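# Carry tube rack through self-closing doors to desk

## Task

Move the tube rack from the counter, through the doors that swing shut by themselves, and set it on the desk. At the end the rack must stand upright, each tube must sit fully seated in a hole, and both doors must be closed. The task fails if the rack or any tube touches the floor, or if any robot topples or is left leaning. Any number of the three robots may be used. Finish by releasing the rack and moving the robots away from it.

## Robot and tools

Robots: r1, r2 and r3 are identical Hello Robot Stretch 4 units. Each has an omni-wheel base, a lift that slides up a mast, a telescoping arm that reaches forward, a wrist with yaw, pitch and roll joints, and a two-finger gripper with bendy steel fingers. A robot stands about 1.6 m tall, and its base edge lies no more than 0.23 m from the base origin. Each carries four cameras: rN_head_camera, rN_head_left_camera, rN_head_right_camera and rN_wrist_camera, where N is 1, 2 or 3. Loose objects may now and then get a short random shove.

Frames: each robot uses its own base frame. The origin is on the floor below the base centre, with x forward, y left and z up. hand_pose is a point between the open fingertips, expressed in this frame. Its axes line up with the base when all wrist joints are 0, and the printed value may be slightly wrong. base_odometry is measured from the base frame as it was at the start of the scene and comes only from wheel rotation, so any slip is counted as travel. Heading runs from -3.142 to 3.142, with left positive. Because every robot reports in its own frame, you can judge the robots' positions relative to one another only from images, lidar_m and wrist_depth_mm.

execute_actions(actions, cameras): actions is a list holding either one action or nothing. An empty list only reports state and images. The action is an object keyed by robot name. Under each name you give base, joints or both, plus optional pace and contact_limits. The alternative is end_of_arm: "enable_torque" on its own, which turns back on any wrist or gripper motor that switched off; the motor then holds its current position. All motions in the action start together.
- base: exactly one key, and it is a relative move measured from where the base last reported itself. translate_m runs from -2 to 2 m, forward positive. strafe_m runs from -2 to 2 m, sideways with left positive and no turning. rotate_rad runs from -3.2 to 3.2 rad, turning in place with counter-clockwise (left) positive.
- joints: absolute targets, each given by name. lift_m is 0 to 1.2 m. arm_m is 0 to 0.55 m of extension. wrist_yaw_rad is -1.134 to 4.276; 0 points forward, positive turns left, 3.14 is folded back, and above 3.4 the arm may get in the way. wrist_pitch_rad is -1.117 to 4.259; 0 is level and 1.57 points straight down. wrist_roll_rad is -1.117 to 4.259; at 0 the fingers are level with each other, and positive turns clockwise when seen from behind the gripper. gripper_m is -0.038 to 0.141 and gives the fingertip gap in metres; values below 0 press the fingers together. Joint targets outside their range are clipped and reported. Any other bad value, or an unknown key, rejects the whole call.
- pace: "slow", "default", "fast" or "max". The base can drive at up to 0.1, 0.3, 0.4 or 0.6 m/s and turn at up to 1, 2, 3 or 4 rad/s. When the lift is above 0.2 m these speeds are lowered, reaching 0.3 m/s and 1 rad/s at 1.2 m.
- contact_limits: {"arm_m": 0 to 0.75}. This sets how much force the arm may use before it stops; the default is 0.5.
- cameras: a list of camera names or "all". Leaving it out gives all cameras, and [] gives none.
One action lasts at most 15 s. Any robot, joint or base you leave out may keep driving toward its earlier target.

wait(seconds 0 to 10) lets time pass without sending new commands. zoom_image(camera, region [x0,y0,x1,y1] in pixels, top-left origin, no larger than 504x504) enlarges part of that camera's most recent image. read_manual gives only licence text. finished_scene(scene) ends the scene permanently and reports whether it succeeded, so call it only once the rack is placed, the doors are shut and the robots have backed away.

Result lines: joint_positions. base_status and joint_status, which can be done, off_target, contact_stop_at_<key>, limit_stop_at_<name>, time_out or torque_fault. on_its_own covers anything not commanded in this call, and there "held at" means a target, not a measured position. turned_by_wheels and turned_by_imu: if these differ by more than about 0.1 rad, the base slipped or hit something. base_tilt gives forward and right lean in degrees, with a fixed offset of up to about 1.5 degrees. lidar_m gives 12 distances in 30-degree sectors, counted counter-clockwise from straight ahead (4th is left, 7th behind, 10th right); "-" means nothing seen, or something closer than 0.25 m. It misses clear objects and thin legs. wrist_depth_mm is a 7x7 grid in mm, from 100 to 2000. motor_effort is in percent, with the peak shown in brackets; wheel positive means turning right. The pictures line lists image order. If a call reports a stop, any later calls in the same reply are skipped. The simulation keeps running while you think, and the robots keep holding their last commands.

Gripping: send a gripper_m smaller than the object's width. Closing further squeezes harder and pulls the object toward the wrist. A firm grip shows up as a change in gripper effort; neither the gripper reading nor "done" confirms a hold. If the fingertips catch on a surface below, raise the lift. To unfold the wrist at the start, send lift_m 0.4 and wrist_yaw_rad 0 together. limit_stop_at_own_body means a joint nearly hit the robot itself, and it can happen with pitch below -0.2 combined with roll below -0.4 or above 4.

Things to avoid: robots touching each other, since pressing base against base fails the run. Carrying more than 1 kg with arm_m above 0.2 while driving or turning, especially at fast paces. Pulling or pushing steadily with the gripper held high. Shared loads, because two robots' travel can differ by about 3 cm per metre. Tilt over 6 degrees, which causes limit_stop_at_tilt and leaves the joints slack. Torque faults from squeezing or overloading the wrist (about 2 kg on a level gripper). After a contact stop the part goes slack, so the lift may sink and the wheels may roll. Dropping or knocking over the rack or tubes, and slamming the doors.

Each tool is called after "Request:" by a JSON object that holds its "op" and its "data".

## Session

Request:
{"op": "execute_actions", "data": {"actions": []}}

Scene clock: 0.00 s.
r1.base_odometry: x=+0.000 y=+0.000 heading=+0.000 (m, m, rad; r1's odometry frame)
r1.turned_by_wheels: +0.000 (rad since the last result)
r1.turned_by_imu: +0.000 (rad since the last result)
r1.base_tilt: forward=+0.3 right=-0.3 (deg)
r1.lidar_m: 1.72 1.24 2.79 2.09 1.90 1.67 1.17 1.11 1.14 1.27 1.21 1.27
r1.base_status: not commanded
r1.joint_positions: lift_m=+0.280 arm_m=-0.002 wrist_yaw_rad=+3.170 wrist_pitch_rad=+0.000 wrist_roll_rad=-0.002 gripper_m=+0.057
r1.joint_status: not commanded
r1.motor_effort: lift_m=+17 arm_m=+0 wrist_yaw_rad=+1 wrist_pitch_rad=-5 wrist_roll_rad=+1 gripper_m=-2 wheel_0=+0 wheel_1=+0 wheel_2=+0 (%)
r1.hand_pose: x=-0.1224 y=+0.0791 z=+0.4579 quat_wxyz=(-0.014, +0.000, -0.001, +1.000) (m; r1's base frame)
r1.wrist_depth_mm: - - 133 1397 1576 1863 1661 / - 107 133 1397 1661 1863 1576 / - 114 135 1430 1618 1863 1618 / 138 136 221 1430 1618 1863 1661 / 215 1118 1205 1397 1661 1808 1618 / 215 1098 194 1397 193 1464 1430 / 215 976 1060 - 1078 976 1060
r2.base_odometry: x=+0.000 y=+0.000 heading=+0.000 (m, m, rad; r2's odometry frame)
r2.turned_by_wheels: +0.000 (rad since the last result)
r2.turned_by_imu: +0.000 (rad since the last result)
r2.base_tilt: forward=+0.0 right=-0.2 (deg)
r2.lidar_m: 2.11 2.02 2.07 1.61 1.58 1.36 1.05 1.04 1.12 1.69 2.48 2.67
r2.base_status: not commanded
r2.joint_positions: lift_m=+0.196 arm_m=+0.003 wrist_yaw_rad=+3.077 wrist_pitch_rad=-0.002 wrist_roll_rad=-0.003 gripper_m=+0.057
r2.joint_status: not commanded
r2.motor_effort: lift_m=+19 arm_m=+0 wrist_yaw_rad=+0 wrist_pitch_rad=-5 wrist_roll_rad=-1 gripper_m=-1 wheel_0=+0 wheel_1=+0 wheel_2=+0 (%)
r2.hand_pose: x=-0.1088 y=+0.1058 z=+0.3751 quat_wxyz=(+0.032, +0.001, -0.001, +0.999) (m; r2's base frame)
r2.wrist_depth_mm: - 138 1182 1336 1537 1756 1983 / - 127 1182 1366 1499 1756 1921 / - 128 195 1336 1537 1808 1983 / 122 139 1182 1336 1576 1808 1983 / 991 1078 1160 1308 1537 1756 1983 / 960 1078 202 1281 203 1281 1255 / 878 831 878 - 878 809 891
r3.base_odometry: x=+0.000 y=+0.000 heading=+0.000 (m, m, rad; r3's odometry frame)
r3.turned_by_wheels: +0.000 (rad since the last result)
r3.turned_by_imu: +0.000 (rad since the last result)
r3.base_tilt: forward=-0.7 right=+0.0 (deg)
r3.lidar_m: 1.99 1.96 2.18 1.28 1.23 1.49 1.16 1.15 1.26 1.91 1.36 1.51
r3.base_status: not commanded
r3.joint_positions: lift_m=+0.213 arm_m=-0.002 wrist_yaw_rad=+3.175 wrist_pitch_rad=+0.015 wrist_roll_rad=+0.002 gripper_m=+0.057
r3.joint_status: not commanded
r3.motor_effort: lift_m=+20 arm_m=+0 wrist_yaw_rad=+0 wrist_pitch_rad=-6 wrist_roll_rad=-2 gripper_m=-3 wheel_0=+0 wheel_1=+0 wheel_2=+0 (%)
r3.hand_pose: x=-0.1222 y=+0.0778 z=+0.3868 quat_wxyz=(-0.017, -0.008, +0.001, +1.000) (m; r3's base frame)
r3.wrist_depth_mm: - 140 140 1397 1537 1661 1756 / - - 139 1366 1499 1661 1808 / - 107 139 1397 1464 1661 1808 / - 121 143 1366 1464 1618 1808 / 192 1160 1255 1366 1499 1618 1808 / 211 1182 206 1366 194 1464 1397 / 209 1008 960 111 991 891 991
pictures: r1_head_camera, r1_head_left_camera, r1_head_right_camera, r1_wrist_camera, r2_head_camera, r2_head_left_camera, r2_head_right_camera, r2_wrist_camera, r3_head_camera, r3_head_left_camera, r3_head_right_camera, r3_wrist_camera
Images, in order (width x height): r1_head_camera 420x560, r1_head_left_camera 420x672, r1_head_right_camera 420x672, r1_wrist_camera 616x392, r2_head_camera 420x560, r2_head_left_camera 420x672, r2_head_right_camera 420x672, r2_wrist_camera 616x392, r3_head_camera 420x560, r3_head_left_camera 420x672, r3_head_right_camera 420x672, r3_wrist_camera 616x392.

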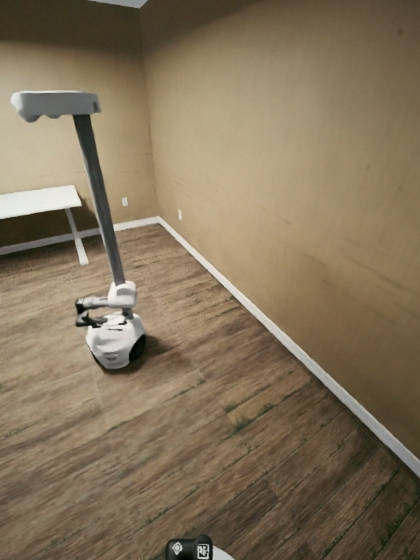

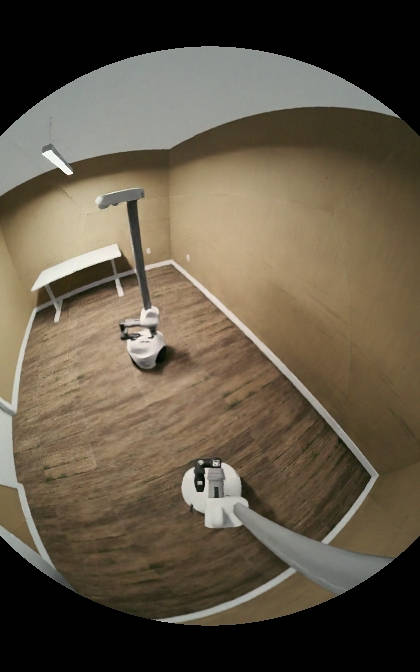

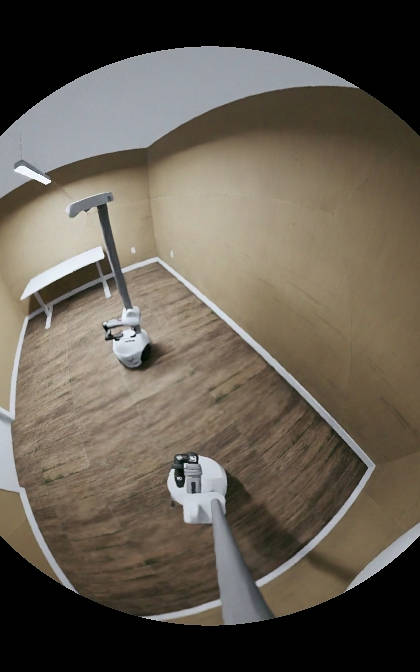

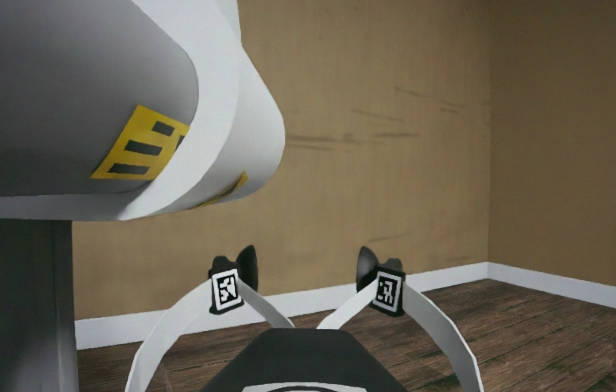

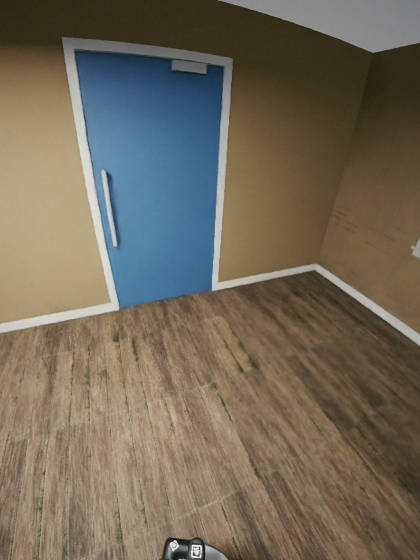

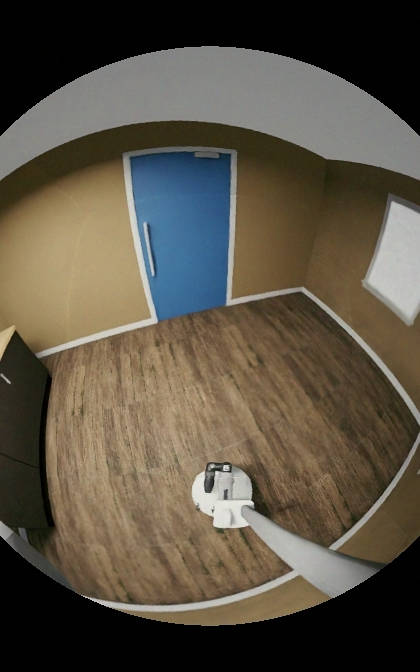

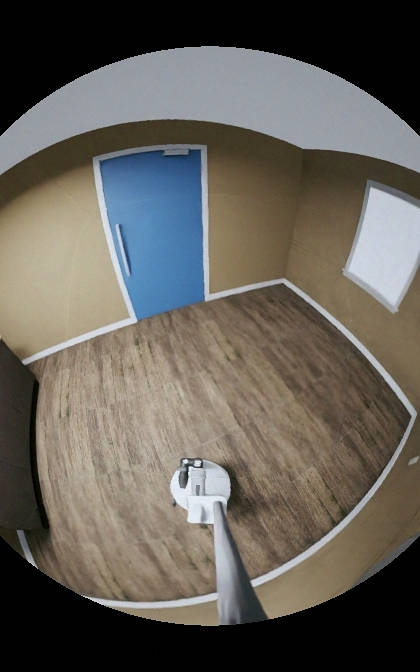

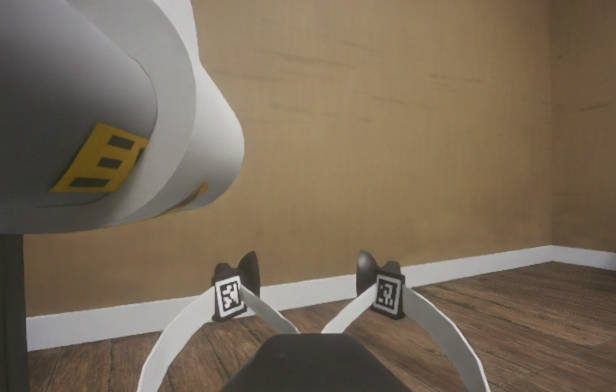

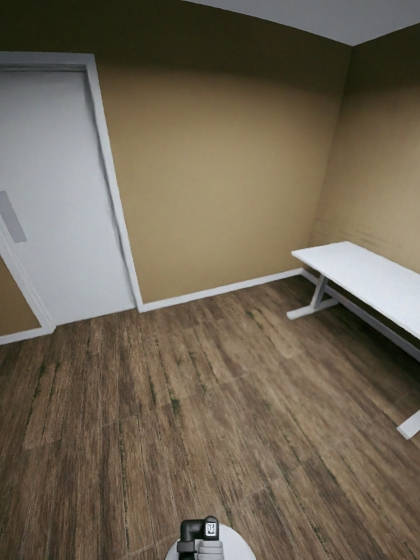

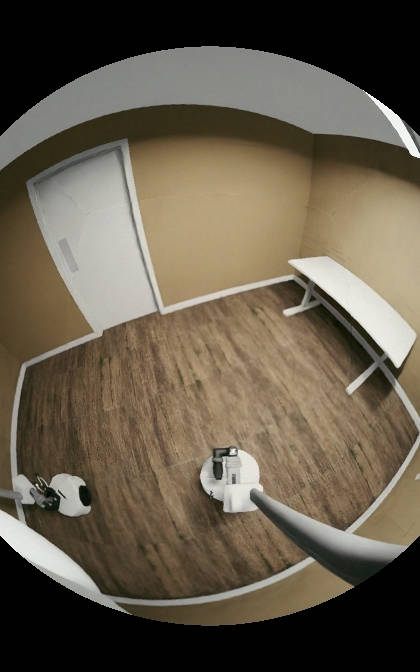

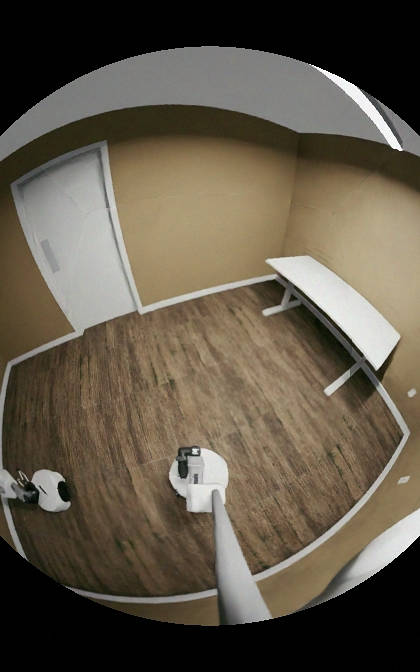

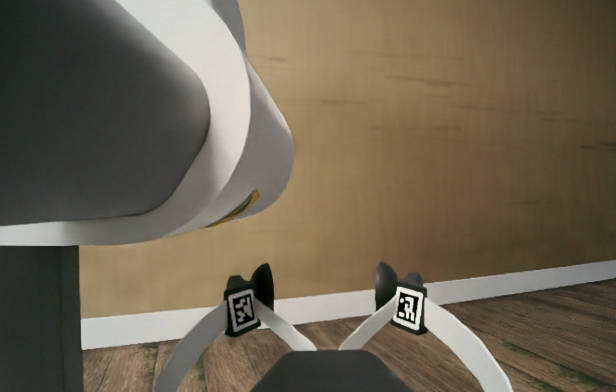

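Request:
{"op": "execute_actions", "data": {"actions": [{"r1": {"base": {"rotate_rad": 2.05}, "pace": "fast"}, "r2": {"base": {"rotate_rad": 1.85}, "joints": {"lift_m": 0.8, "wrist_yaw_rad": 0}, "pace": "fast"}, "r3": {"base": {"rotate_rad": 0.3}, "pace": "fast"}}], "cameras": ["r1_head_camera", "r2_head_camera", "r3_head_camera", "r1_head_left_camera", "r2_wrist_camera"]}}

Scene clock: 9.73 s.
r1.base_odometry: x=+0.000 y=+0.000 heading=+2.049 (m, m, rad; r1's odometry frame)
r1.turned_by_wheels: +2.049 (rad since the last result)
r1.turned_by_imu: +2.059 (rad since the last result)
r1.base_tilt: forward=+0.3 right=-0.3 (deg)
r1.lidar_m: 1.87 1.75 1.20 1.11 1.12 1.32 1.22 1.26 1.63 1.23 2.89 2.09
r1.base_status: done
r1.joint_positions: lift_m=+0.280 arm_m=-0.002 wrist_yaw_rad=+3.170 wrist_pitch_rad=+0.000 wrist_roll_rad=-0.002 gripper_m=+0.057
r1.joint_status: not commanded
r1.motor_effort: lift_m=+18(18) arm_m=+0(0) wrist_yaw_rad=+1(2) wrist_pitch_rad=-5(6) wrist_roll_rad=-3(0) gripper_m=-3(4) wheel_0=-3(11) wheel_1=-3(10) wheel_2=-2(14) (%)
r1.hand_pose: x=-0.1224 y=+0.0791 z=+0.4579 quat_wxyz=(-0.014, +0.000, -0.001, +1.000) (m; r1's base frame)
r1.wrist_depth_mm: - - 133 1336 1336 1336 1308 / - 107 134 1308 1336 1336 1366 / - 113 135 1336 1336 1366 1397 / 138 136 221 1308 1336 1336 1366 / 214 1336 1308 1308 1366 1336 1366 / 214 1281 194 1308 192 1336 1308 / 215 976 1060 - 1078 960 1060
r2.base_odometry: x=+0.000 y=+0.000 heading=+1.850 (m, m, rad; r2's odometry frame)
r2.turned_by_wheels: +1.850 (rad since the last result)
r2.turned_by_imu: +1.841 (rad since the last result)
r2.base_tilt: forward=+0.0 right=-0.3 (deg)
r2.lidar_m: 1.57 1.73 1.14 1.05 1.06 1.33 2.50 2.54 2.28 2.02 2.10 1.74
r2.base_status: done
r2.joint_positions: lift_m=+0.800 arm_m=+0.003 wrist_yaw_rad=+0.000 wrist_pitch_rad=-0.002 wrist_roll_rad=-0.003 gripper_m=+0.057
r2.joint_status: all done
r2.motor_effort: lift_m=+21(22) arm_m=+0(0) wrist_yaw_rad=-3(9) wrist_pitch_rad=-5(5) wrist_roll_rad=-1(0) gripper_m=-1(2) wheel_0=+1(8) wheel_1=+2(8) wheel_2=+2(9) (%)
r2.hand_pose: x=+0.4620 y=-0.0873 z=+0.9785 quat_wxyz=(+1.000, -0.001, -0.001, +0.000) (m; r2's base frame)
r2.wrist_depth_mm: 1983 1921 - - - - - / 1863 1863 1921 - - - - / 1863 1921 1983 - - - - / 1863 1921 - - - - - / 1863 1983 1336 1430 1464 1537 1576 / 1921 1921 201 1397 202 1499 1537 / 1863 1921 1366 - 1464 1499 1576
r3.base_odometry: x=+0.000 y=+0.000 heading=+0.300 (m, m, rad; r3's odometry frame)
r3.turned_by_wheels: +0.300 (rad since the last result)
r3.turned_by_imu: +0.302 (rad since the last result)
r3.base_tilt: forward=-0.7 right=+0.0 (deg)
r3.lidar_m: 1.97 2.10 2.60 1.25 1.81 1.23 1.14 1.17 1.52 1.36 1.39 1.85
r3.base_status: done
r3.joint_positions: lift_m=+0.213 arm_m=-0.002 wrist_yaw_rad=+3.175 wrist_pitch_rad=+0.015 wrist_roll_rad=+0.002 gripper_m=+0.057
r3.joint_status: not commanded
r3.motor_effort: lift_m=+20(20) arm_m=+0(0) wrist_yaw_rad=+3(2) wrist_pitch_rad=-5(5) wrist_roll_rad=+0(4) gripper_m=-5(4) wheel_0=-1(6) wheel_1=+0(8) wheel_2=+0(5) (%)
r3.hand_pose: x=-0.1222 y=+0.0778 z=+0.3868 quat_wxyz=(-0.017, -0.008, +0.001, +1.000) (m; r3's base frame)
r3.wrist_depth_mm: - 140 140 1281 1281 1308 1336 / - - 138 1281 1281 1308 1308 / - 107 138 1281 1281 1308 1281 / - 121 142 1281 1281 1255 1255 / 192 1255 1281 1281 1281 1308 1308 / 211 1255 205 1255 194 1281 1308 / 210 1008 946 111 991 891 991
pictures: r1_head_camera, r1_head_left_camera, r2_head_camera, r2_wrist_camera, r3_head_camera
Images, in order (width x height): r1_head_camera 420x560, r1_head_left_camera 420x672, r2_head_camera 420x560, r2_wrist_camera 616x392, r3_head_camera 420x560.

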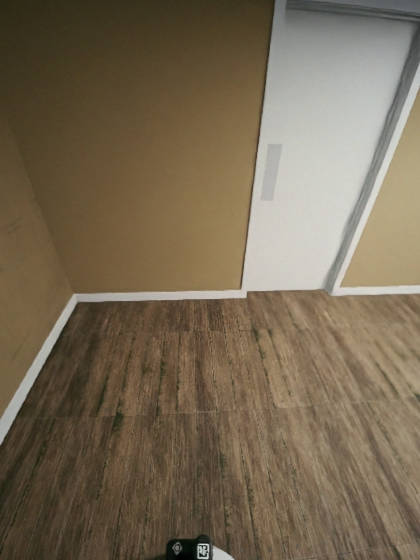

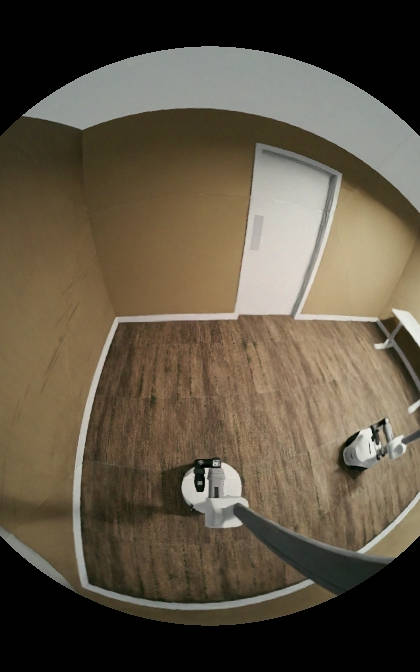

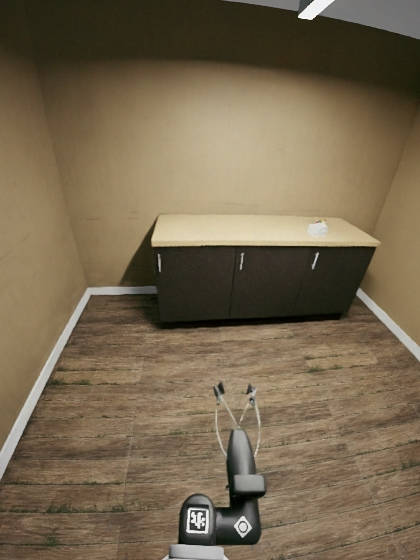

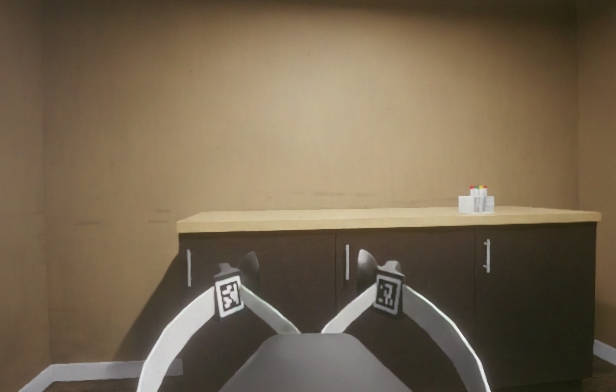

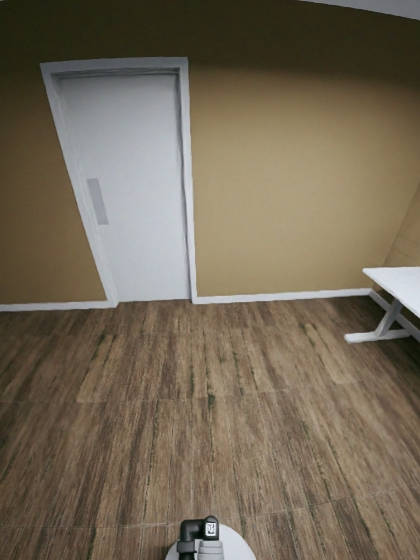

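Request:
{"op": "execute_actions", "data": {"actions": [{"r1": {"base": {"rotate_rad": 0.05}, "joints": {"lift_m": 0.2}, "pace": "fast"}, "r2": {"base": {"rotate_rad": 0.13}, "pace": "fast"}, "r3": {"base": {"rotate_rad": 0.07}, "pace": "fast"}}], "cameras": ["r2_head_camera", "r3_head_camera", "r2_wrist_camera"]}}

Scene clock: 32.27 s.
r1.base_odometry: x=+0.000 y=+0.000 heading=+2.099 (m, m, rad; r1's odometry frame)
r1.turned_by_wheels: +0.049 (rad since the last result)
r1.turned_by_imu: +0.048 (rad since the last result)
r1.base_tilt: forward=+0.3 right=-0.4 (deg)
r1.lidar_m: 1.88 1.65 1.17 1.10 1.15 1.31 1.23 1.27 1.71 1.24 2.80 2.06
r1.base_status: done
r1.joint_positions: lift_m=+0.200 arm_m=-0.002 wrist_yaw_rad=+3.170 wrist_pitch_rad=+0.000 wrist_roll_rad=-0.002 gripper_m=+0.057
r1.joint_status: all done
r1.motor_effort: lift_m=+16(17) arm_m=+0(0) wrist_yaw_rad=+1(1) wrist_pitch_rad=-6(7) wrist_roll_rad=-2(2) gripper_m=-2(4) wheel_0=-3(5) wheel_1=-2(7) wheel_2=-1(7) (%)
r1.hand_pose: x=-0.1224 y=+0.0791 z=+0.3785 quat_wxyz=(-0.014, +0.000, -0.001, +1.000) (m; r1's base frame)
r1.wrist_depth_mm: - - 133 1281 1308 1308 1308 / - 107 134 1308 1308 1308 1308 / - 114 135 1308 1366 1308 1308 / 138 136 222 1336 1308 1336 1308 / 215 1336 1308 1336 1308 1308 1336 / 215 1205 194 1255 193 1281 1229 / 215 809 904 - 904 820 891
r2.base_odometry: x=+0.000 y=+0.000 heading=+1.980 (m, m, rad; r2's odometry frame)
r2.turned_by_wheels: +0.130 (rad since the last result)
r2.turned_by_imu: +0.130 (rad since the last result)
r2.base_tilt: forward=+0.0 right=-0.2 (deg)
r2.lidar_m: 1.58 1.49 1.08 1.04 1.08 1.52 2.52 2.64 2.18 2.03 2.17 1.64
r2.base_status: done
r2.joint_positions: lift_m=+0.800 arm_m=+0.003 wrist_yaw_rad=+0.000 wrist_pitch_rad=-0.002 wrist_roll_rad=-0.003 gripper_m=+0.057
r2.joint_status: not commanded
r2.motor_effort: lift_m=+21(21) arm_m=+0(1) wrist_yaw_rad=-2(3) wrist_pitch_rad=-5(5) wrist_roll_rad=-1(1) gripper_m=+1(1) wheel_0=-1(6) wheel_1=+0(6) wheel_2=-1(6) (%)
r2.hand_pose: x=+0.4620 y=-0.0874 z=+0.9785 quat_wxyz=(+1.000, -0.001, -0.001, +0.000) (m; r2's base frame)
r2.wrist_depth_mm: 1576 - - 1983 1983 - 1983 / 1537 - - - 1983 1983 1983 / 1537 - - - - - 1983 / 1537 - - - - - 1983 / 1537 - - 1397 1366 1366 1366 / 1537 - 202 1397 203 1366 1397 / 1537 1863 - - 1397 1430 1366
r3.base_odometry: x=+0.000 y=+0.000 heading=+0.370 (m, m, rad; r3's odometry frame)
r3.turned_by_wheels: +0.070 (rad since the last result)
r3.turned_by_imu: +0.071 (rad since the last result)
r3.base_tilt: forward=-0.8 right=+0.1 (deg)
r3.lidar_m: 1.98 2.11 2.66 1.24 1.69 1.21 1.15 1.19 1.63 1.36 1.41 1.94
r3.base_status: done
r3.joint_positions: lift_m=+0.213 arm_m=-0.002 wrist_yaw_rad=+3.175 wrist_pitch_rad=+0.015 wrist_roll_rad=+0.002 gripper_m=+0.057
r3.joint_status: not commanded
r3.motor_effort: lift_m=+20(20) arm_m=+0(0) wrist_yaw_rad=+1(3) wrist_pitch_rad=-5(5) wrist_roll_rad=-4(2) gripper_m=-5(2) wheel_0=+0(5) wheel_1=+0(7) wheel_2=+1(5) (%)
r3.hand_pose: x=-0.1222 y=+0.0778 z=+0.3868 quat_wxyz=(-0.017, -0.008, +0.001, +1.000) (m; r3's base frame)
r3.wrist_depth_mm: - 140 140 1281 1255 1255 1229 / - - 139 1336 1255 1255 1255 / - 107 138 1281 1255 1281 1229 / - 121 143 1281 1281 1255 1255 / 192 1308 1308 1281 1255 1255 1229 / 211 1336 204 1255 193 1229 1255 / 208 1008 946 111 1008 904 991
pictures: r2_head_camera, r2_wrist_camera, r3_head_camera
Images, in order (width x height): r2_head_camera 420x560, r2_wrist_camera 616x392, r3_head_camera 420x560.

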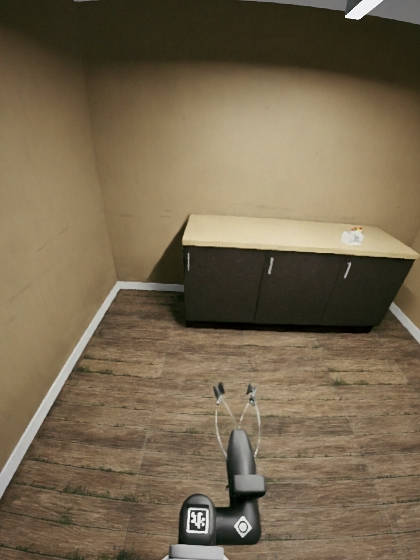

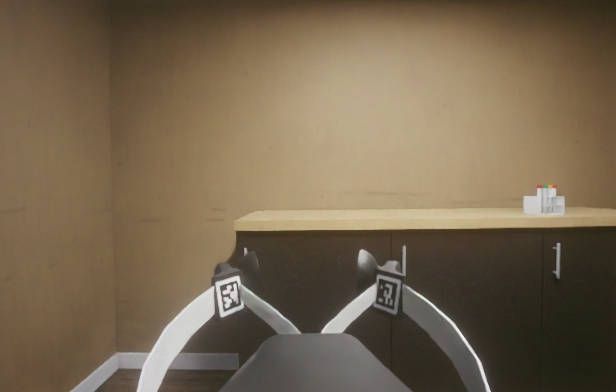

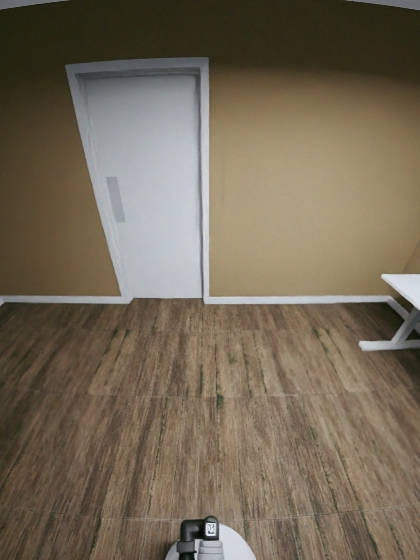

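Request:
{"op": "execute_actions", "data": {"actions": [{"r2": {"base": {"strafe_m": -1.1}, "joints": {"gripper_m": 0.14, "lift_m": 0.85}, "pace": "fast"}, "r3": {"base": {"strafe_m": 0.58}, "joints": {"lift_m": 0.2}, "pace": "fast"}}], "cameras": []}}

Request:
{"op": "execute_actions", "data": {"actions": [{"r2": {"base": {"translate_m": 0.95}, "pace": "fast"}, "r3": {"base": {"translate_m": 1.5}, "pace": "fast"}}], "cameras": ["r2_head_camera", "r3_head_camera", "r2_wrist_camera", "r3_head_left_camera"]}}

Scene clock: 44.33 s.
r1.base_odometry: x=+0.000 y=+0.000 heading=+2.099 (m, m, rad; r1's odometry frame)
r1.turned_by_wheels: +0.000 (rad since the last result)
r1.turned_by_imu: -0.003 (rad since the last result)
r1.base_tilt: forward=+0.2 right=-0.3 (deg)
r1.lidar_m: 1.88 1.67 1.18 1.09 1.14 1.30 1.23 1.27 0.73 0.65 2.77 2.07
r1.base_status: not commanded
r1.joint_positions: lift_m=+0.200 arm_m=-0.002 wrist_yaw_rad=+3.170 wrist_pitch_rad=+0.000 wrist_roll_rad=-0.002 gripper_m=+0.057
r1.joint_status: not commanded
r1.motor_effort: lift_m=+16(16) arm_m=+0(0) wrist_yaw_rad=+0(0) wrist_pitch_rad=-6(7) wrist_roll_rad=+0(2) gripper_m=-3(4) wheel_0=-3(3) wheel_1=-2(2) wheel_2=-1(2) (%)
r1.hand_pose: x=-0.1224 y=+0.0791 z=+0.3785 quat_wxyz=(-0.014, +0.000, -0.001, +1.000) (m; r1's base frame)
r1.wrist_depth_mm: - - 133 1308 1308 1308 1281 / - 107 134 1308 1281 1308 1308 / - 114 135 1281 1336 1308 1281 / 138 137 222 1308 1336 1308 1308 / 214 1308 1336 1336 1308 1336 1308 / 214 1205 194 1255 193 1229 1229 / 215 809 904 - 904 831 891
r2.base_odometry: x=+1.009 y=+0.438 heading=+1.980 (m, m, rad; r2's odometry frame)
r2.turned_by_wheels: +0.000 (rad since the last result)
r2.turned_by_imu: +0.002 (rad since the last result)
r2.base_tilt: forward=+0.0 right=-0.3 (deg)
r2.lidar_m: 1.56 1.65 2.22 2.14 2.24 2.62 2.51 1.38 1.03 0.88 1.03 1.38
r2.base_status: done
r2.joint_positions: lift_m=+0.850 arm_m=+0.003 wrist_yaw_rad=+0.000 wrist_pitch_rad=-0.002 wrist_roll_rad=-0.003 gripper_m=+0.140
r2.joint_status: all done
r2.motor_effort: lift_m=+21(23) arm_m=-1(0) wrist_yaw_rad=-2(2) wrist_pitch_rad=-4(4) wrist_roll_rad=-1(2) gripper_m=-4(1) wheel_0=-2(10) wheel_1=+2(10) wheel_2=+0(1) (%)
r2.hand_pose: x=+0.4620 y=-0.0874 z=+1.0285 quat_wxyz=(+1.000, -0.001, -0.001, +0.000) (m; r2's base frame)
r2.wrist_depth_mm: - - 1921 1983 1983 1808 1281 / - - - - - 1863 1255 / - - - - 1983 1863 1255 / - - - - - 1921 1255 / 1397 1430 1366 1397 1397 1756 1255 / 1397 1430 1397 1366 1397 1661 1308 / 1397 1430 1366 - 1366 1756 1281
r3.base_odometry: x=-0.210 y=+0.541 heading=+0.370 (m, m, rad; r3's odometry frame)
r3.turned_by_wheels: +0.000 (rad since the last result)
r3.turned_by_imu: +0.002 (rad since the last result)
r3.base_tilt: forward=-0.7 right=+0.0 (deg)
r3.lidar_m: 2.00 2.02 0.74 0.65 1.69 1.22 1.14 1.18 1.63 1.94 2.02 2.02
r3.base_status: done
r3.joint_positions: lift_m=+0.200 arm_m=-0.002 wrist_yaw_rad=+3.175 wrist_pitch_rad=+0.015 wrist_roll_rad=+0.002 gripper_m=+0.057
r3.joint_status: all done
r3.motor_effort: lift_m=+17(19) arm_m=+0(0) wrist_yaw_rad=+2(2) wrist_pitch_rad=-6(5) wrist_roll_rad=-3(2) gripper_m=-2(3) wheel_0=+0(11) wheel_1=-1(13) wheel_2=+0(2) (%)
r3.hand_pose: x=-0.1222 y=+0.0778 z=+0.3741 quat_wxyz=(-0.017, -0.008, +0.001, +1.000) (m; r3's base frame)
r3.wrist_depth_mm: - 140 140 1281 1281 1255 1229 / - - 139 1281 1281 1255 1255 / - 107 138 1281 1308 1255 1229 / - 121 143 1281 1281 1255 1255 / 192 1308 1308 1281 1255 1255 1229 / 211 1308 205 1255 193 1255 1229 / 210 976 931 111 976 878 960
pictures: none
No camera images: the call's "cameras" was empty. Leave "cameras" out to get every camera's image.

Scene clock: 49.43 s.
r1.base_odometry: x=+0.000 y=+0.000 heading=+2.099 (m, m, rad; r1's odometry frame)
r1.turned_by_wheels: +0.000 (rad since the last result)
r1.turned_by_imu: -0.002 (rad since the last result)
r1.base_tilt: forward=+0.3 right=-0.4 (deg)
r1.lidar_m: 1.88 1.69 1.18 1.12 1.15 1.28 1.22 1.26 1.71 2.82 2.79 1.45
r1.base_status: not commanded
r1.joint_positions: lift_m=+0.200 arm_m=-0.002 wrist_yaw_rad=+3.170 wrist_pitch_rad=+0.000 wrist_roll_rad=-0.002 gripper_m=+0.057
r1.joint_status: not commanded
r1.motor_effort: lift_m=+16(16) arm_m=+0(0) wrist_yaw_rad=+1(2) wrist_pitch_rad=-7(7) wrist_roll_rad=+0(0) gripper_m=-3(3) wheel_0=-3(3) wheel_1=-2(2) wheel_2=-1(1) (%)
r1.hand_pose: x=-0.1224 y=+0.0791 z=+0.3785 quat_wxyz=(-0.014, +0.000, -0.001, +1.000) (m; r1's base frame)
r1.wrist_depth_mm: - - 133 1308 1308 1308 1308 / - 107 134 1308 1308 1308 1308 / - 114 135 1308 1336 1308 1308 / 138 137 222 1308 1336 1336 1308 / 215 1336 1308 1308 1308 1308 1336 / 215 1205 194 1255 193 1229 1229 / 214 809 891 - 917 809 891
r2.base_odometry: x=+0.631 y=+1.309 heading=+1.980 (m, m, rad; r2's odometry frame)
r2.turned_by_wheels: +0.000 (rad since the last result)
r2.turned_by_imu: +0.001 (rad since the last result)
r2.base_tilt: forward=+0.0 right=-0.3 (deg)
r2.lidar_m: 0.62 0.66 0.89 2.15 2.25 3.06 3.53 1.31 1.02 0.96 1.02 0.66
r2.base_status: done
r2.joint_positions: lift_m=+0.850 arm_m=+0.003 wrist_yaw_rad=+0.000 wrist_pitch_rad=-0.002 wrist_roll_rad=-0.003 gripper_m=+0.140
r2.joint_status: not commanded
r2.motor_effort: lift_m=+21(21) arm_m=+0(0) wrist_yaw_rad=-2(1) wrist_pitch_rad=-5(5) wrist_roll_rad=-1(0) gripper_m=+0(3) wheel_0=+1(6) wheel_1=-1(6) wheel_2=+0(10) (%)
r2.hand_pose: x=+0.4620 y=-0.0874 z=+1.0285 quat_wxyz=(+1.000, -0.001, -0.001, +0.000) (m; r2's base frame)
r2.wrist_depth_mm: 1042 1042 1042 1042 1042 1042 1042 / 1060 1060 1042 1042 1042 1042 1042 / 1060 1060 1042 1042 1060 1060 1025 / 1078 1060 1042 1042 1042 1060 1042 / 991 976 544 960 946 1060 1060 / 517 433 436 517 433 427 492 / 415 418 415 - 415 415 415
r3.base_odometry: x=+1.189 y=+1.083 heading=+0.370 (m, m, rad; r3's odometry frame)
r3.turned_by_wheels: +0.000 (rad since the last result)
r3.turned_by_imu: +0.004 (rad since the last result)
r3.base_tilt: forward=-0.7 right=+0.0 (deg)
r3.lidar_m: 0.53 0.56 0.66 1.76 2.08 1.48 2.66 2.76 2.03 1.91 0.67 0.56
r3.base_status: done
r3.joint_positions: lift_m=+0.200 arm_m=-0.002 wrist_yaw_rad=+3.175 wrist_pitch_rad=+0.015 wrist_roll_rad=+0.002 gripper_m=+0.057
r3.joint_status: not commanded
r3.motor_effort: lift_m=+18(17) arm_m=+0(0) wrist_yaw_rad=+3(3) wrist_pitch_rad=-7(4) wrist_roll_rad=-1(1) gripper_m=-4(6) wheel_0=+0(7) wheel_1=-1(7) wheel_2=+0(12) (%)
r3.hand_pose: x=-0.1222 y=+0.0778 z=+0.3741 quat_wxyz=(-0.017, -0.008, +0.001, +1.000) (m; r3's base frame)
r3.wrist_depth_mm: - 140 140 - - - - / - - 139 - - - - / - 107 138 - - - - / - 121 143 - - - - / 191 - - - - - 1661 / 211 1537 206 1499 194 1397 1308 / 210 991 931 111 960 866 976
pictures: r2_head_camera, r2_wrist_camera, r3_head_camera, r3_head_left_camera
Images, in order (width x height): r2_head_camera 420x560, r2_wrist_camera 616x392, r3_head_camera 420x560, r3_head_left_camera 420x672.

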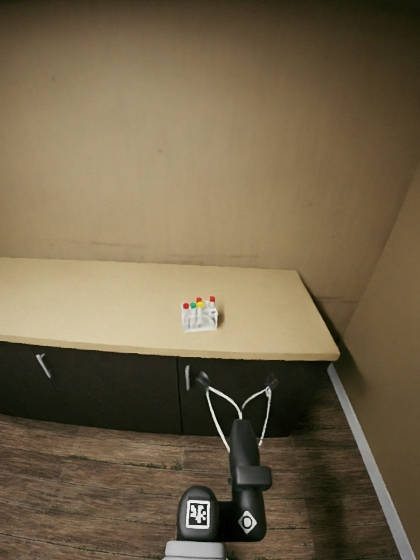

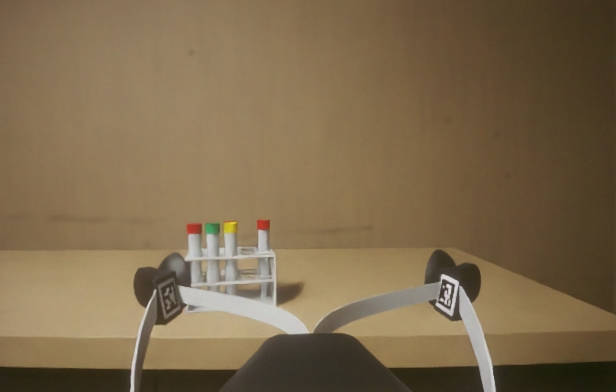

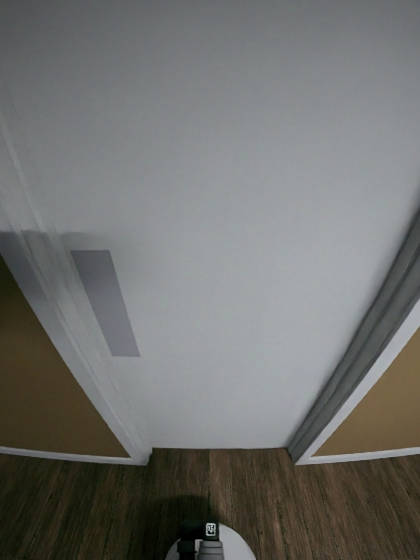

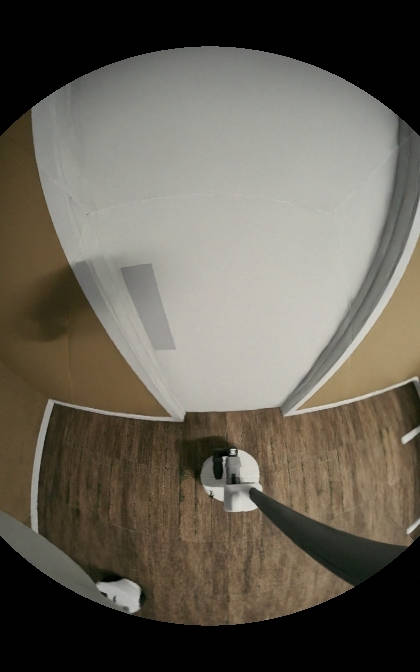

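Request:
{"op": "zoom_image", "data": {"camera": "r2_wrist_camera", "region": [130, 200, 330, 330]}}

Request:
{"op": "zoom_image", "data": {"camera": "r2_head_camera", "region": [150, 270, 290, 410]}}

Region (130, 200, 330, 330) of r2_wrist_camera's 616x392 image, scaled by 2.520; it fills the top 328 rows of this view, and the rest is white.

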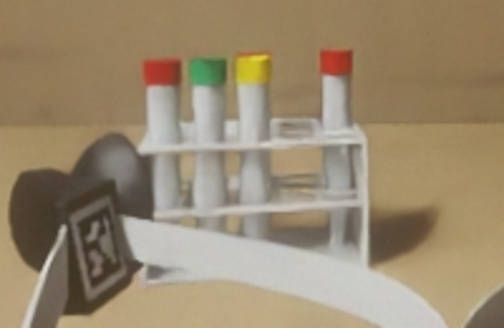

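Region (150, 270, 290, 410) of r2_head_camera's 420x560 image, scaled by 3.600, with more detail than that image has.

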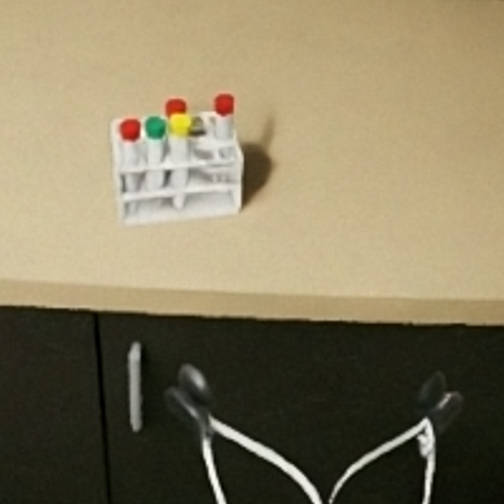

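Request:
{"op": "execute_actions", "data": {"actions": [{"r1": {"base": {"strafe_m": -0.86}, "pace": "fast"}, "r2": {"base": {"translate_m": 0.25}, "joints": {"lift_m": 1.2, "wrist_pitch_rad": 1.57, "wrist_yaw_rad": 1.75, "gripper_m": 0.12}, "pace": "fast"}, "r3": {"base": {"translate_m": 0.29}}}], "cameras": []}}

Request:
{"op": "execute_actions", "data": {"actions": [{"r1": {"base": {"translate_m": 0.9}, "pace": "fast"}, "r2": {"joints": {"arm_m": 0.26}, "base": {"strafe_m": 0.015}}, "r3": {"base": {"translate_m": 0.5}, "pace": "slow"}}], "cameras": ["r2_head_camera", "r3_head_camera", "r2_wrist_camera", "r3_head_left_camera", "r1_head_camera"]}}

Scene clock: 103.60 s.
r1.base_odometry: x=+0.743 y=+0.433 heading=+2.099 (m, m, rad; r1's odometry frame)
r1.turned_by_wheels: +0.000 (rad since the last result)
r1.turned_by_imu: -0.002 (rad since the last result)
r1.base_tilt: forward=+0.3 right=-0.4 (deg)
r1.lidar_m: 1.52 1.96 2.09 1.97 1.78 1.26 1.19 1.24 1.65 1.96 2.02 2.01
r1.base_status: done
r1.joint_positions: lift_m=+0.200 arm_m=-0.002 wrist_yaw_rad=+3.170 wrist_pitch_rad=+0.000 wrist_roll_rad=-0.002 gripper_m=+0.057
r1.joint_status: not commanded
r1.motor_effort: lift_m=+16(16) arm_m=+0(1) wrist_yaw_rad=+1(0) wrist_pitch_rad=-5(6) wrist_roll_rad=+0(1) gripper_m=-3(3) wheel_0=+1(11) wheel_1=+1(13) wheel_2=+0(1) (%)
r1.hand_pose: x=-0.1224 y=+0.0791 z=+0.3784 quat_wxyz=(-0.014, +0.000, -0.001, +1.000) (m; r1's base frame)
r1.wrist_depth_mm: - - 133 1255 1281 1281 1281 / - 107 134 1281 1281 1255 1255 / - 114 135 1308 1281 1281 1308 / 138 136 222 1281 1281 1281 1281 / 215 1281 1308 1336 1308 1281 1308 / 214 1205 195 1255 193 1255 1255 / 214 809 904 - 917 820 878
r2.base_odometry: x=+0.531 y=+1.539 heading=+1.980 (m, m, rad; r2's odometry frame)
r2.turned_by_wheels: +0.000 (rad since the last result)
r2.turned_by_imu: +0.001 (rad since the last result)
r2.base_tilt: forward=+0.0 right=-0.3 (deg)
r2.lidar_m: 0.38 0.41 0.53 2.14 2.23 3.07 3.82 1.40 1.02 0.97 0.57 0.39
r2.base_status: done
r2.joint_positions: lift_m=+1.200 arm_m=+0.003 wrist_yaw_rad=+1.750 wrist_pitch_rad=+1.570 wrist_roll_rad=-0.003 gripper_m=+0.120
r2.joint_status: all done
r2.motor_effort: lift_m=+22(26) arm_m=+0(1) wrist_yaw_rad=+1(6) wrist_pitch_rad=+2(5) wrist_roll_rad=-2(0) gripper_m=+4(0) wheel_0=-1(8) wheel_1=-1(5) wheel_2=+2(12) (%)
r2.hand_pose: x=+0.2594 y=+0.0158 z=+1.0895 quat_wxyz=(+0.453, -0.543, +0.452, +0.544) (m; r2's base frame)
r2.wrist_depth_mm: 1281 1308 1308 1281 1042 404 402 / 1281 1308 1308 1281 878 402 407 / 1308 1308 1118 1308 768 404 402 / 1308 1336 1078 1336 661 407 404 / 508 809 1098 1308 615 410 345 / 1308 1308 1336 1308 410 410 368 / 1308 1336 1336 - 407 413 410
r3.base_odometry: x=+1.459 y=+1.188 heading=+0.370 (m, m, rad; r3's odometry frame)
r3.turned_by_wheels: +0.000 (rad since the last result)
r3.turned_by_imu: +0.001 (rad since the last result)
r3.base_tilt: forward=-0.8 right=+0.1 (deg)
r3.lidar_m: 0.25 0.25 0.38 0.67 2.07 2.85 1.55 3.07 2.02 0.74 0.37 0.25
r3.base_status: done
r3.joint_positions: lift_m=+0.200 arm_m=-0.002 wrist_yaw_rad=+3.175 wrist_pitch_rad=+0.015 wrist_roll_rad=+0.002 gripper_m=+0.057
r3.joint_status: not commanded
r3.motor_effort: lift_m=+17(18) arm_m=+0(0) wrist_yaw_rad=+2(1) wrist_pitch_rad=-5(5) wrist_roll_rad=-4(0) gripper_m=-3(1) wheel_0=+1(3) wheel_1=+1(6) wheel_2=+0(7) (%)
r3.hand_pose: x=-0.1222 y=+0.0778 z=+0.3741 quat_wxyz=(-0.017, -0.008, +0.001, +1.000) (m; r3's base frame)
r3.wrist_depth_mm: - 140 140 - - - - / - - 138 - - - - / - 107 138 - - - - / - 121 142 - - - - / 192 - - 1808 - - - / 211 1537 206 1499 194 1430 1366 / 209 991 931 111 960 878 960
pictures: none
No camera images: the call's "cameras" was empty. Leave "cameras" out to get every camera's image.

Scene clock: 109.87 s.
r1.base_odometry: x=+0.289 y=+1.211 heading=+2.099 (m, m, rad; r1's odometry frame)
r1.turned_by_wheels: +0.000 (rad since the last result)
r1.turned_by_imu: -0.007 (rad since the last result)
r1.base_tilt: forward=+0.3 right=-0.3 (deg)
r1.lidar_m: 1.14 1.09 1.40 2.01 2.06 2.18 2.09 2.15 2.04 1.92 1.55 1.14
r1.base_status: done
r1.joint_positions: lift_m=+0.200 arm_m=-0.002 wrist_yaw_rad=+3.170 wrist_pitch_rad=+0.000 wrist_roll_rad=-0.002 gripper_m=+0.057
r1.joint_status: not commanded
r1.motor_effort: lift_m=+16(16) arm_m=+0(0) wrist_yaw_rad=+1(1) wrist_pitch_rad=-7(6) wrist_roll_rad=+1(1) gripper_m=-1(4) wheel_0=+1(10) wheel_1=+3(7) wheel_2=+0(13) (%)
r1.hand_pose: x=-0.1224 y=+0.0791 z=+0.3784 quat_wxyz=(-0.014, +0.000, -0.001, +1.000) (m; r1's base frame)
r1.wrist_depth_mm: - - 134 - - - - / - 107 133 - - - - / - 114 135 - - - - / 138 136 222 - - - - / 214 - - - - - - / 215 1229 194 1229 193 1281 1229 / 214 820 904 - 917 820 891
r2.base_odometry: x=+0.518 y=+1.533 heading=+1.980 (m, m, rad; r2's odometry frame)
r2.turned_by_wheels: +0.000 (rad since the last result)
r2.turned_by_imu: +0.001 (rad since the last result)
r2.base_tilt: forward=+0.0 right=-0.3 (deg)
r2.lidar_m: 0.37 0.40 0.54 2.13 2.23 3.05 3.85 1.44 1.03 1.00 0.57 0.40
r2.base_status: done
r2.joint_positions: lift_m=+1.200 arm_m=+0.259 wrist_yaw_rad=+1.750 wrist_pitch_rad=+1.570 wrist_roll_rad=-0.003 gripper_m=+0.120
r2.joint_status: all done
r2.motor_effort: lift_m=+21(22) arm_m=+6(7) wrist_yaw_rad=-1(0) wrist_pitch_rad=+2(2) wrist_roll_rad=+0(0) gripper_m=+0(2) wheel_0=-3(8) wheel_1=+1(8) wheel_2=+0(1) (%)
r2.hand_pose: x=+0.5159 y=+0.0158 z=+1.0895 quat_wxyz=(+0.453, -0.543, +0.452, +0.544) (m; r2's base frame)
r2.wrist_depth_mm: 1308 1281 1308 399 402 402 399 / 1308 1308 1308 399 399 402 402 / 1308 1078 402 399 402 404 404 / 1308 1078 402 366 402 404 404 / 1308 1281 407 327 404 404 407 / 1308 1336 404 330 377 407 407 / 1308 1336 407 - 410 407 407
r3.base_odometry: x=+1.925 y=+1.369 heading=+0.370 (m, m, rad; r3's odometry frame)
r3.turned_by_wheels: +0.000 (rad since the last result)
r3.turned_by_imu: +0.001 (rad since the last result)
r3.base_tilt: forward=-0.8 right=+0.0 (deg)
r3.lidar_m: 0.25 1.42 1.01 0.81 0.42 3.33 1.13 2.78 0.38 0.25 - 0.25
r3.base_status: done
r3.joint_positions: lift_m=+0.200 arm_m=-0.002 wrist_yaw_rad=+3.175 wrist_pitch_rad=+0.015 wrist_roll_rad=+0.002 gripper_m=+0.057
r3.joint_status: not commanded
r3.motor_effort: lift_m=+18(18) arm_m=+0(0) wrist_yaw_rad=+2(1) wrist_pitch_rad=-5(5) wrist_roll_rad=-2(1) gripper_m=-5(0) wheel_0=+11(20) wheel_1=-3(15) wheel_2=-13(23) (%)
r3.hand_pose: x=-0.1222 y=+0.0778 z=+0.3740 quat_wxyz=(-0.017, -0.008, +0.001, +1.000) (m; r3's base frame)
r3.wrist_depth_mm: - 140 139 - - - - / - - 139 - - - - / - 107 138 - - - - / - 121 143 1499 - - - / 192 - - 1537 - - - / 211 1499 205 1281 193 1397 1336 / 209 991 931 111 976 878 946
pictures: r1_head_camera, r2_head_camera, r2_wrist_camera, r3_head_camera, r3_head_left_camera
Images, in order (width x height): r1_head_camera 420x560, r2_head_camera 420x560, r2_wrist_camera 616x392, r3_head_camera 420x560, r3_head_left_camera 420x672.

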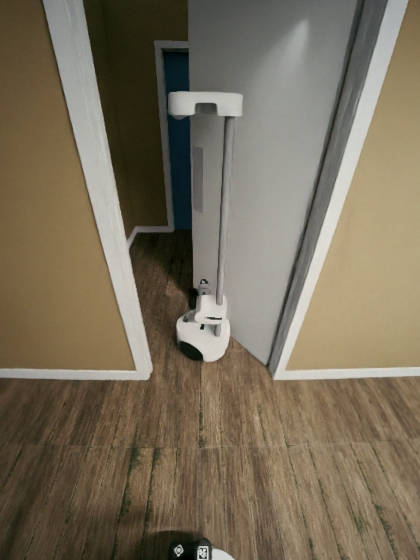

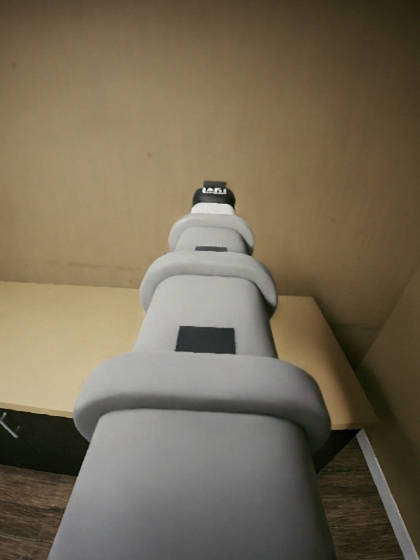

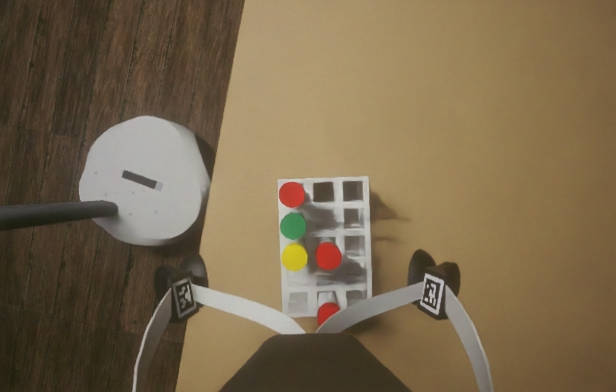

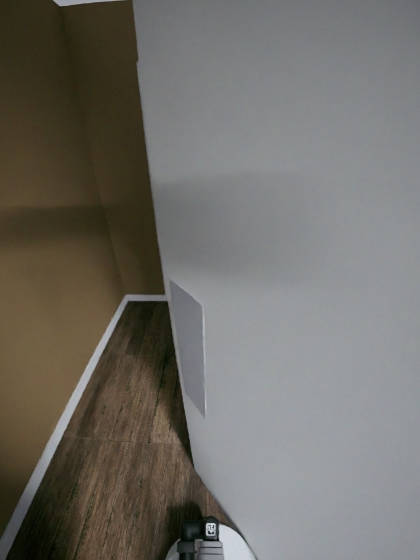

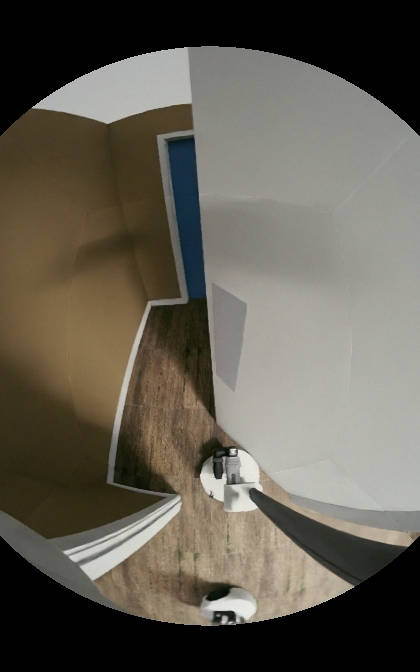

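Request:
{"op": "execute_actions", "data": {"actions": [{"r1": {"base": {"translate_m": 0.6}}, "r2": {"joints": {"arm_m": 0.279, "wrist_yaw_rad": 1.78, "gripper_m": 0.14, "lift_m": 1.16}, "base": {"strafe_m": -0.023}}, "r3": {"base": {"translate_m": 1.1}}}], "cameras": ["r3_head_camera", "r2_wrist_camera", "r3_head_left_camera", "r1_head_camera"]}}

Scene clock: 165.37 s.
r1.base_odometry: x=-0.014 y=+1.729 heading=+2.100 (m, m, rad; r1's odometry frame)
r1.turned_by_wheels: +0.000 (rad since the last result)
r1.turned_by_imu: -0.006 (rad since the last result)
r1.base_tilt: forward=+0.2 right=-0.3 (deg)
r1.lidar_m: 0.79 0.58 0.59 1.53 2.10 2.78 2.68 2.77 2.01 1.91 0.64 0.64
r1.base_status: done
r1.joint_positions: lift_m=+0.200 arm_m=-0.002 wrist_yaw_rad=+3.170 wrist_pitch_rad=+0.000 wrist_roll_rad=-0.002 gripper_m=+0.057
r1.joint_status: not commanded
r1.motor_effort: lift_m=+16(16) arm_m=+0(0) wrist_yaw_rad=+2(1) wrist_pitch_rad=-6(7) wrist_roll_rad=-1(0) gripper_m=-3(1) wheel_0=+1(12) wheel_1=+3(5) wheel_2=-1(8) (%)
r1.hand_pose: x=-0.1224 y=+0.0791 z=+0.3784 quat_wxyz=(-0.014, +0.000, -0.001, +1.000) (m; r1's base frame)
r1.wrist_depth_mm: - - 133 - - - - / - 107 134 - - - - / - 114 135 - - - - / 138 136 222 - - - - / 214 - - - - - - / 215 1205 194 1281 193 1255 1229 / 215 809 891 - 917 831 891
r2.base_odometry: x=+0.539 y=+1.542 heading=+1.980 (m, m, rad; r2's odometry frame)
r2.turned_by_wheels: +0.000 (rad since the last result)
r2.turned_by_imu: +0.002 (rad since the last result)
r2.base_tilt: forward=+0.0 right=-0.2 (deg)
r2.lidar_m: 0.37 0.41 0.55 2.14 2.23 3.09 3.80 1.39 1.02 0.97 0.55 0.40
r2.base_status: done
r2.joint_positions: lift_m=+1.160 arm_m=+0.278 wrist_yaw_rad=+1.780 wrist_pitch_rad=+1.570 wrist_roll_rad=-0.003 gripper_m=+0.140
r2.joint_status: all done
r2.motor_effort: lift_m=+16(20) arm_m=+6(5) wrist_yaw_rad=+0(3) wrist_pitch_rad=+1(2) wrist_roll_rad=-1(1) gripper_m=+1(1) wheel_0=+1(6) wheel_1=+0(6) wheel_2=+0(1) (%)
r2.hand_pose: x=+0.5343 y=+0.0183 z=+1.0499 quat_wxyz=(+0.445, -0.550, +0.444, +0.550) (m; r2's base frame)
r2.wrist_depth_mm: 1255 1255 359 359 362 362 364 / 1255 1255 362 362 364 364 364 / 1255 1042 359 364 366 364 364 / 1060 1078 364 290 366 366 366 / 1281 1281 364 290 366 366 366 / 1281 1281 366 268 366 368 368 / 1281 1281 368 - 368 368 368
r3.base_odometry: x=+2.950 y=+1.767 heading=+0.370 (m, m, rad; r3's odometry frame)
r3.turned_by_wheels: +0.000 (rad since the last result)
r3.turned_by_imu: +0.003 (rad since the last result)
r3.base_tilt: forward=-0.7 right=+0.0 (deg)
r3.lidar_m: 0.99 1.02 1.04 0.97 1.02 1.35 0.66 1.14 1.12 1.08 1.12 1.02
r3.base_status: done
r3.joint_positions: lift_m=+0.200 arm_m=-0.002 wrist_yaw_rad=+3.175 wrist_pitch_rad=+0.015 wrist_roll_rad=+0.002 gripper_m=+0.057
r3.joint_status: not commanded
r3.motor_effort: lift_m=+18(18) arm_m=+0(0) wrist_yaw_rad=+1(1) wrist_pitch_rad=-7(5) wrist_roll_rad=-1(1) gripper_m=-2(1) wheel_0=-1(17) wheel_1=-2(1) wheel_2=+0(21) (%)
r3.hand_pose: x=-0.1222 y=+0.0778 z=+0.3740 quat_wxyz=(-0.017, -0.008, +0.001, +1.000) (m; r3's base frame)
r3.wrist_depth_mm: - 140 140 842 - 1397 1397 / - - 138 866 - 1366 1366 / - 107 138 820 1430 1397 1366 / - 121 143 866 1430 1397 1366 / 191 1464 1229 878 1397 1397 1366 / 211 1464 206 854 193 1366 1255 / 209 976 917 111 946 878 946
pictures: r1_head_camera, r2_wrist_camera, r3_head_camera, r3_head_left_camera
Images, in order (width x height): r1_head_camera 420x560, r2_wrist_camera 616x392, r3_head_camera 420x560, r3_head_left_camera 420x672.

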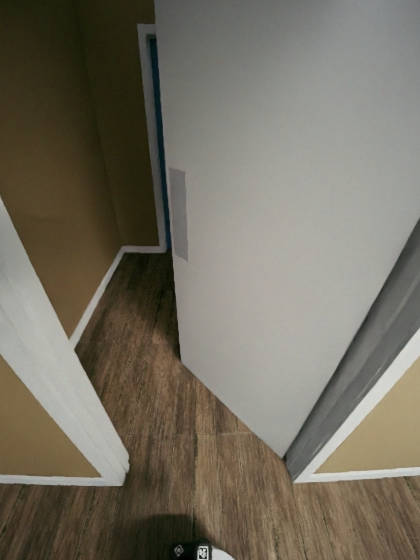

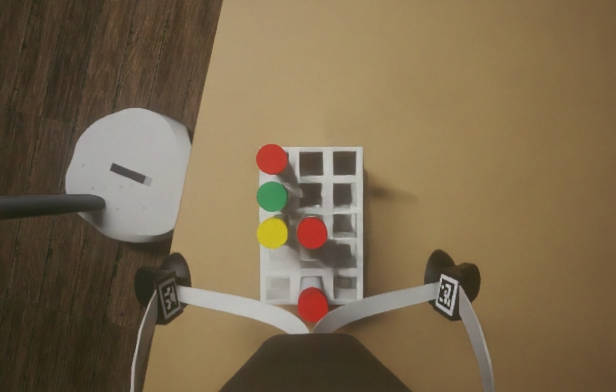

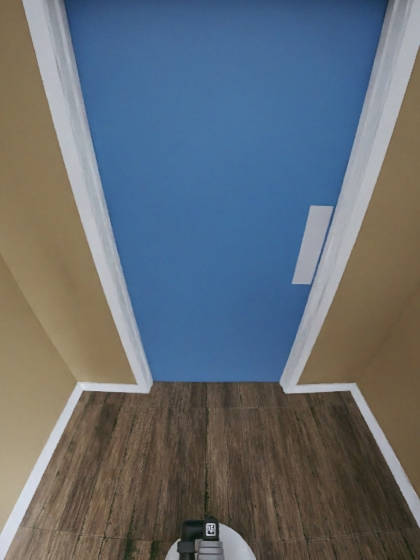

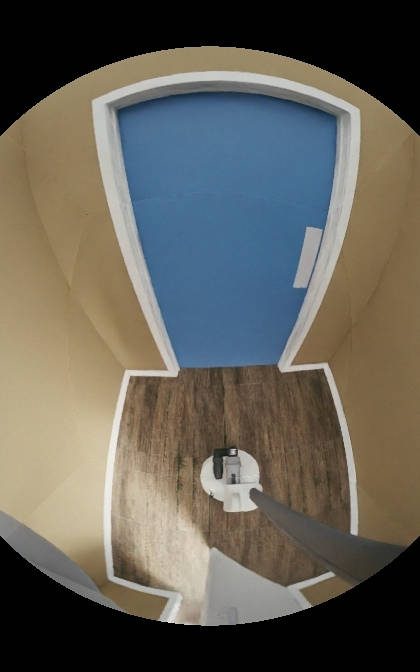

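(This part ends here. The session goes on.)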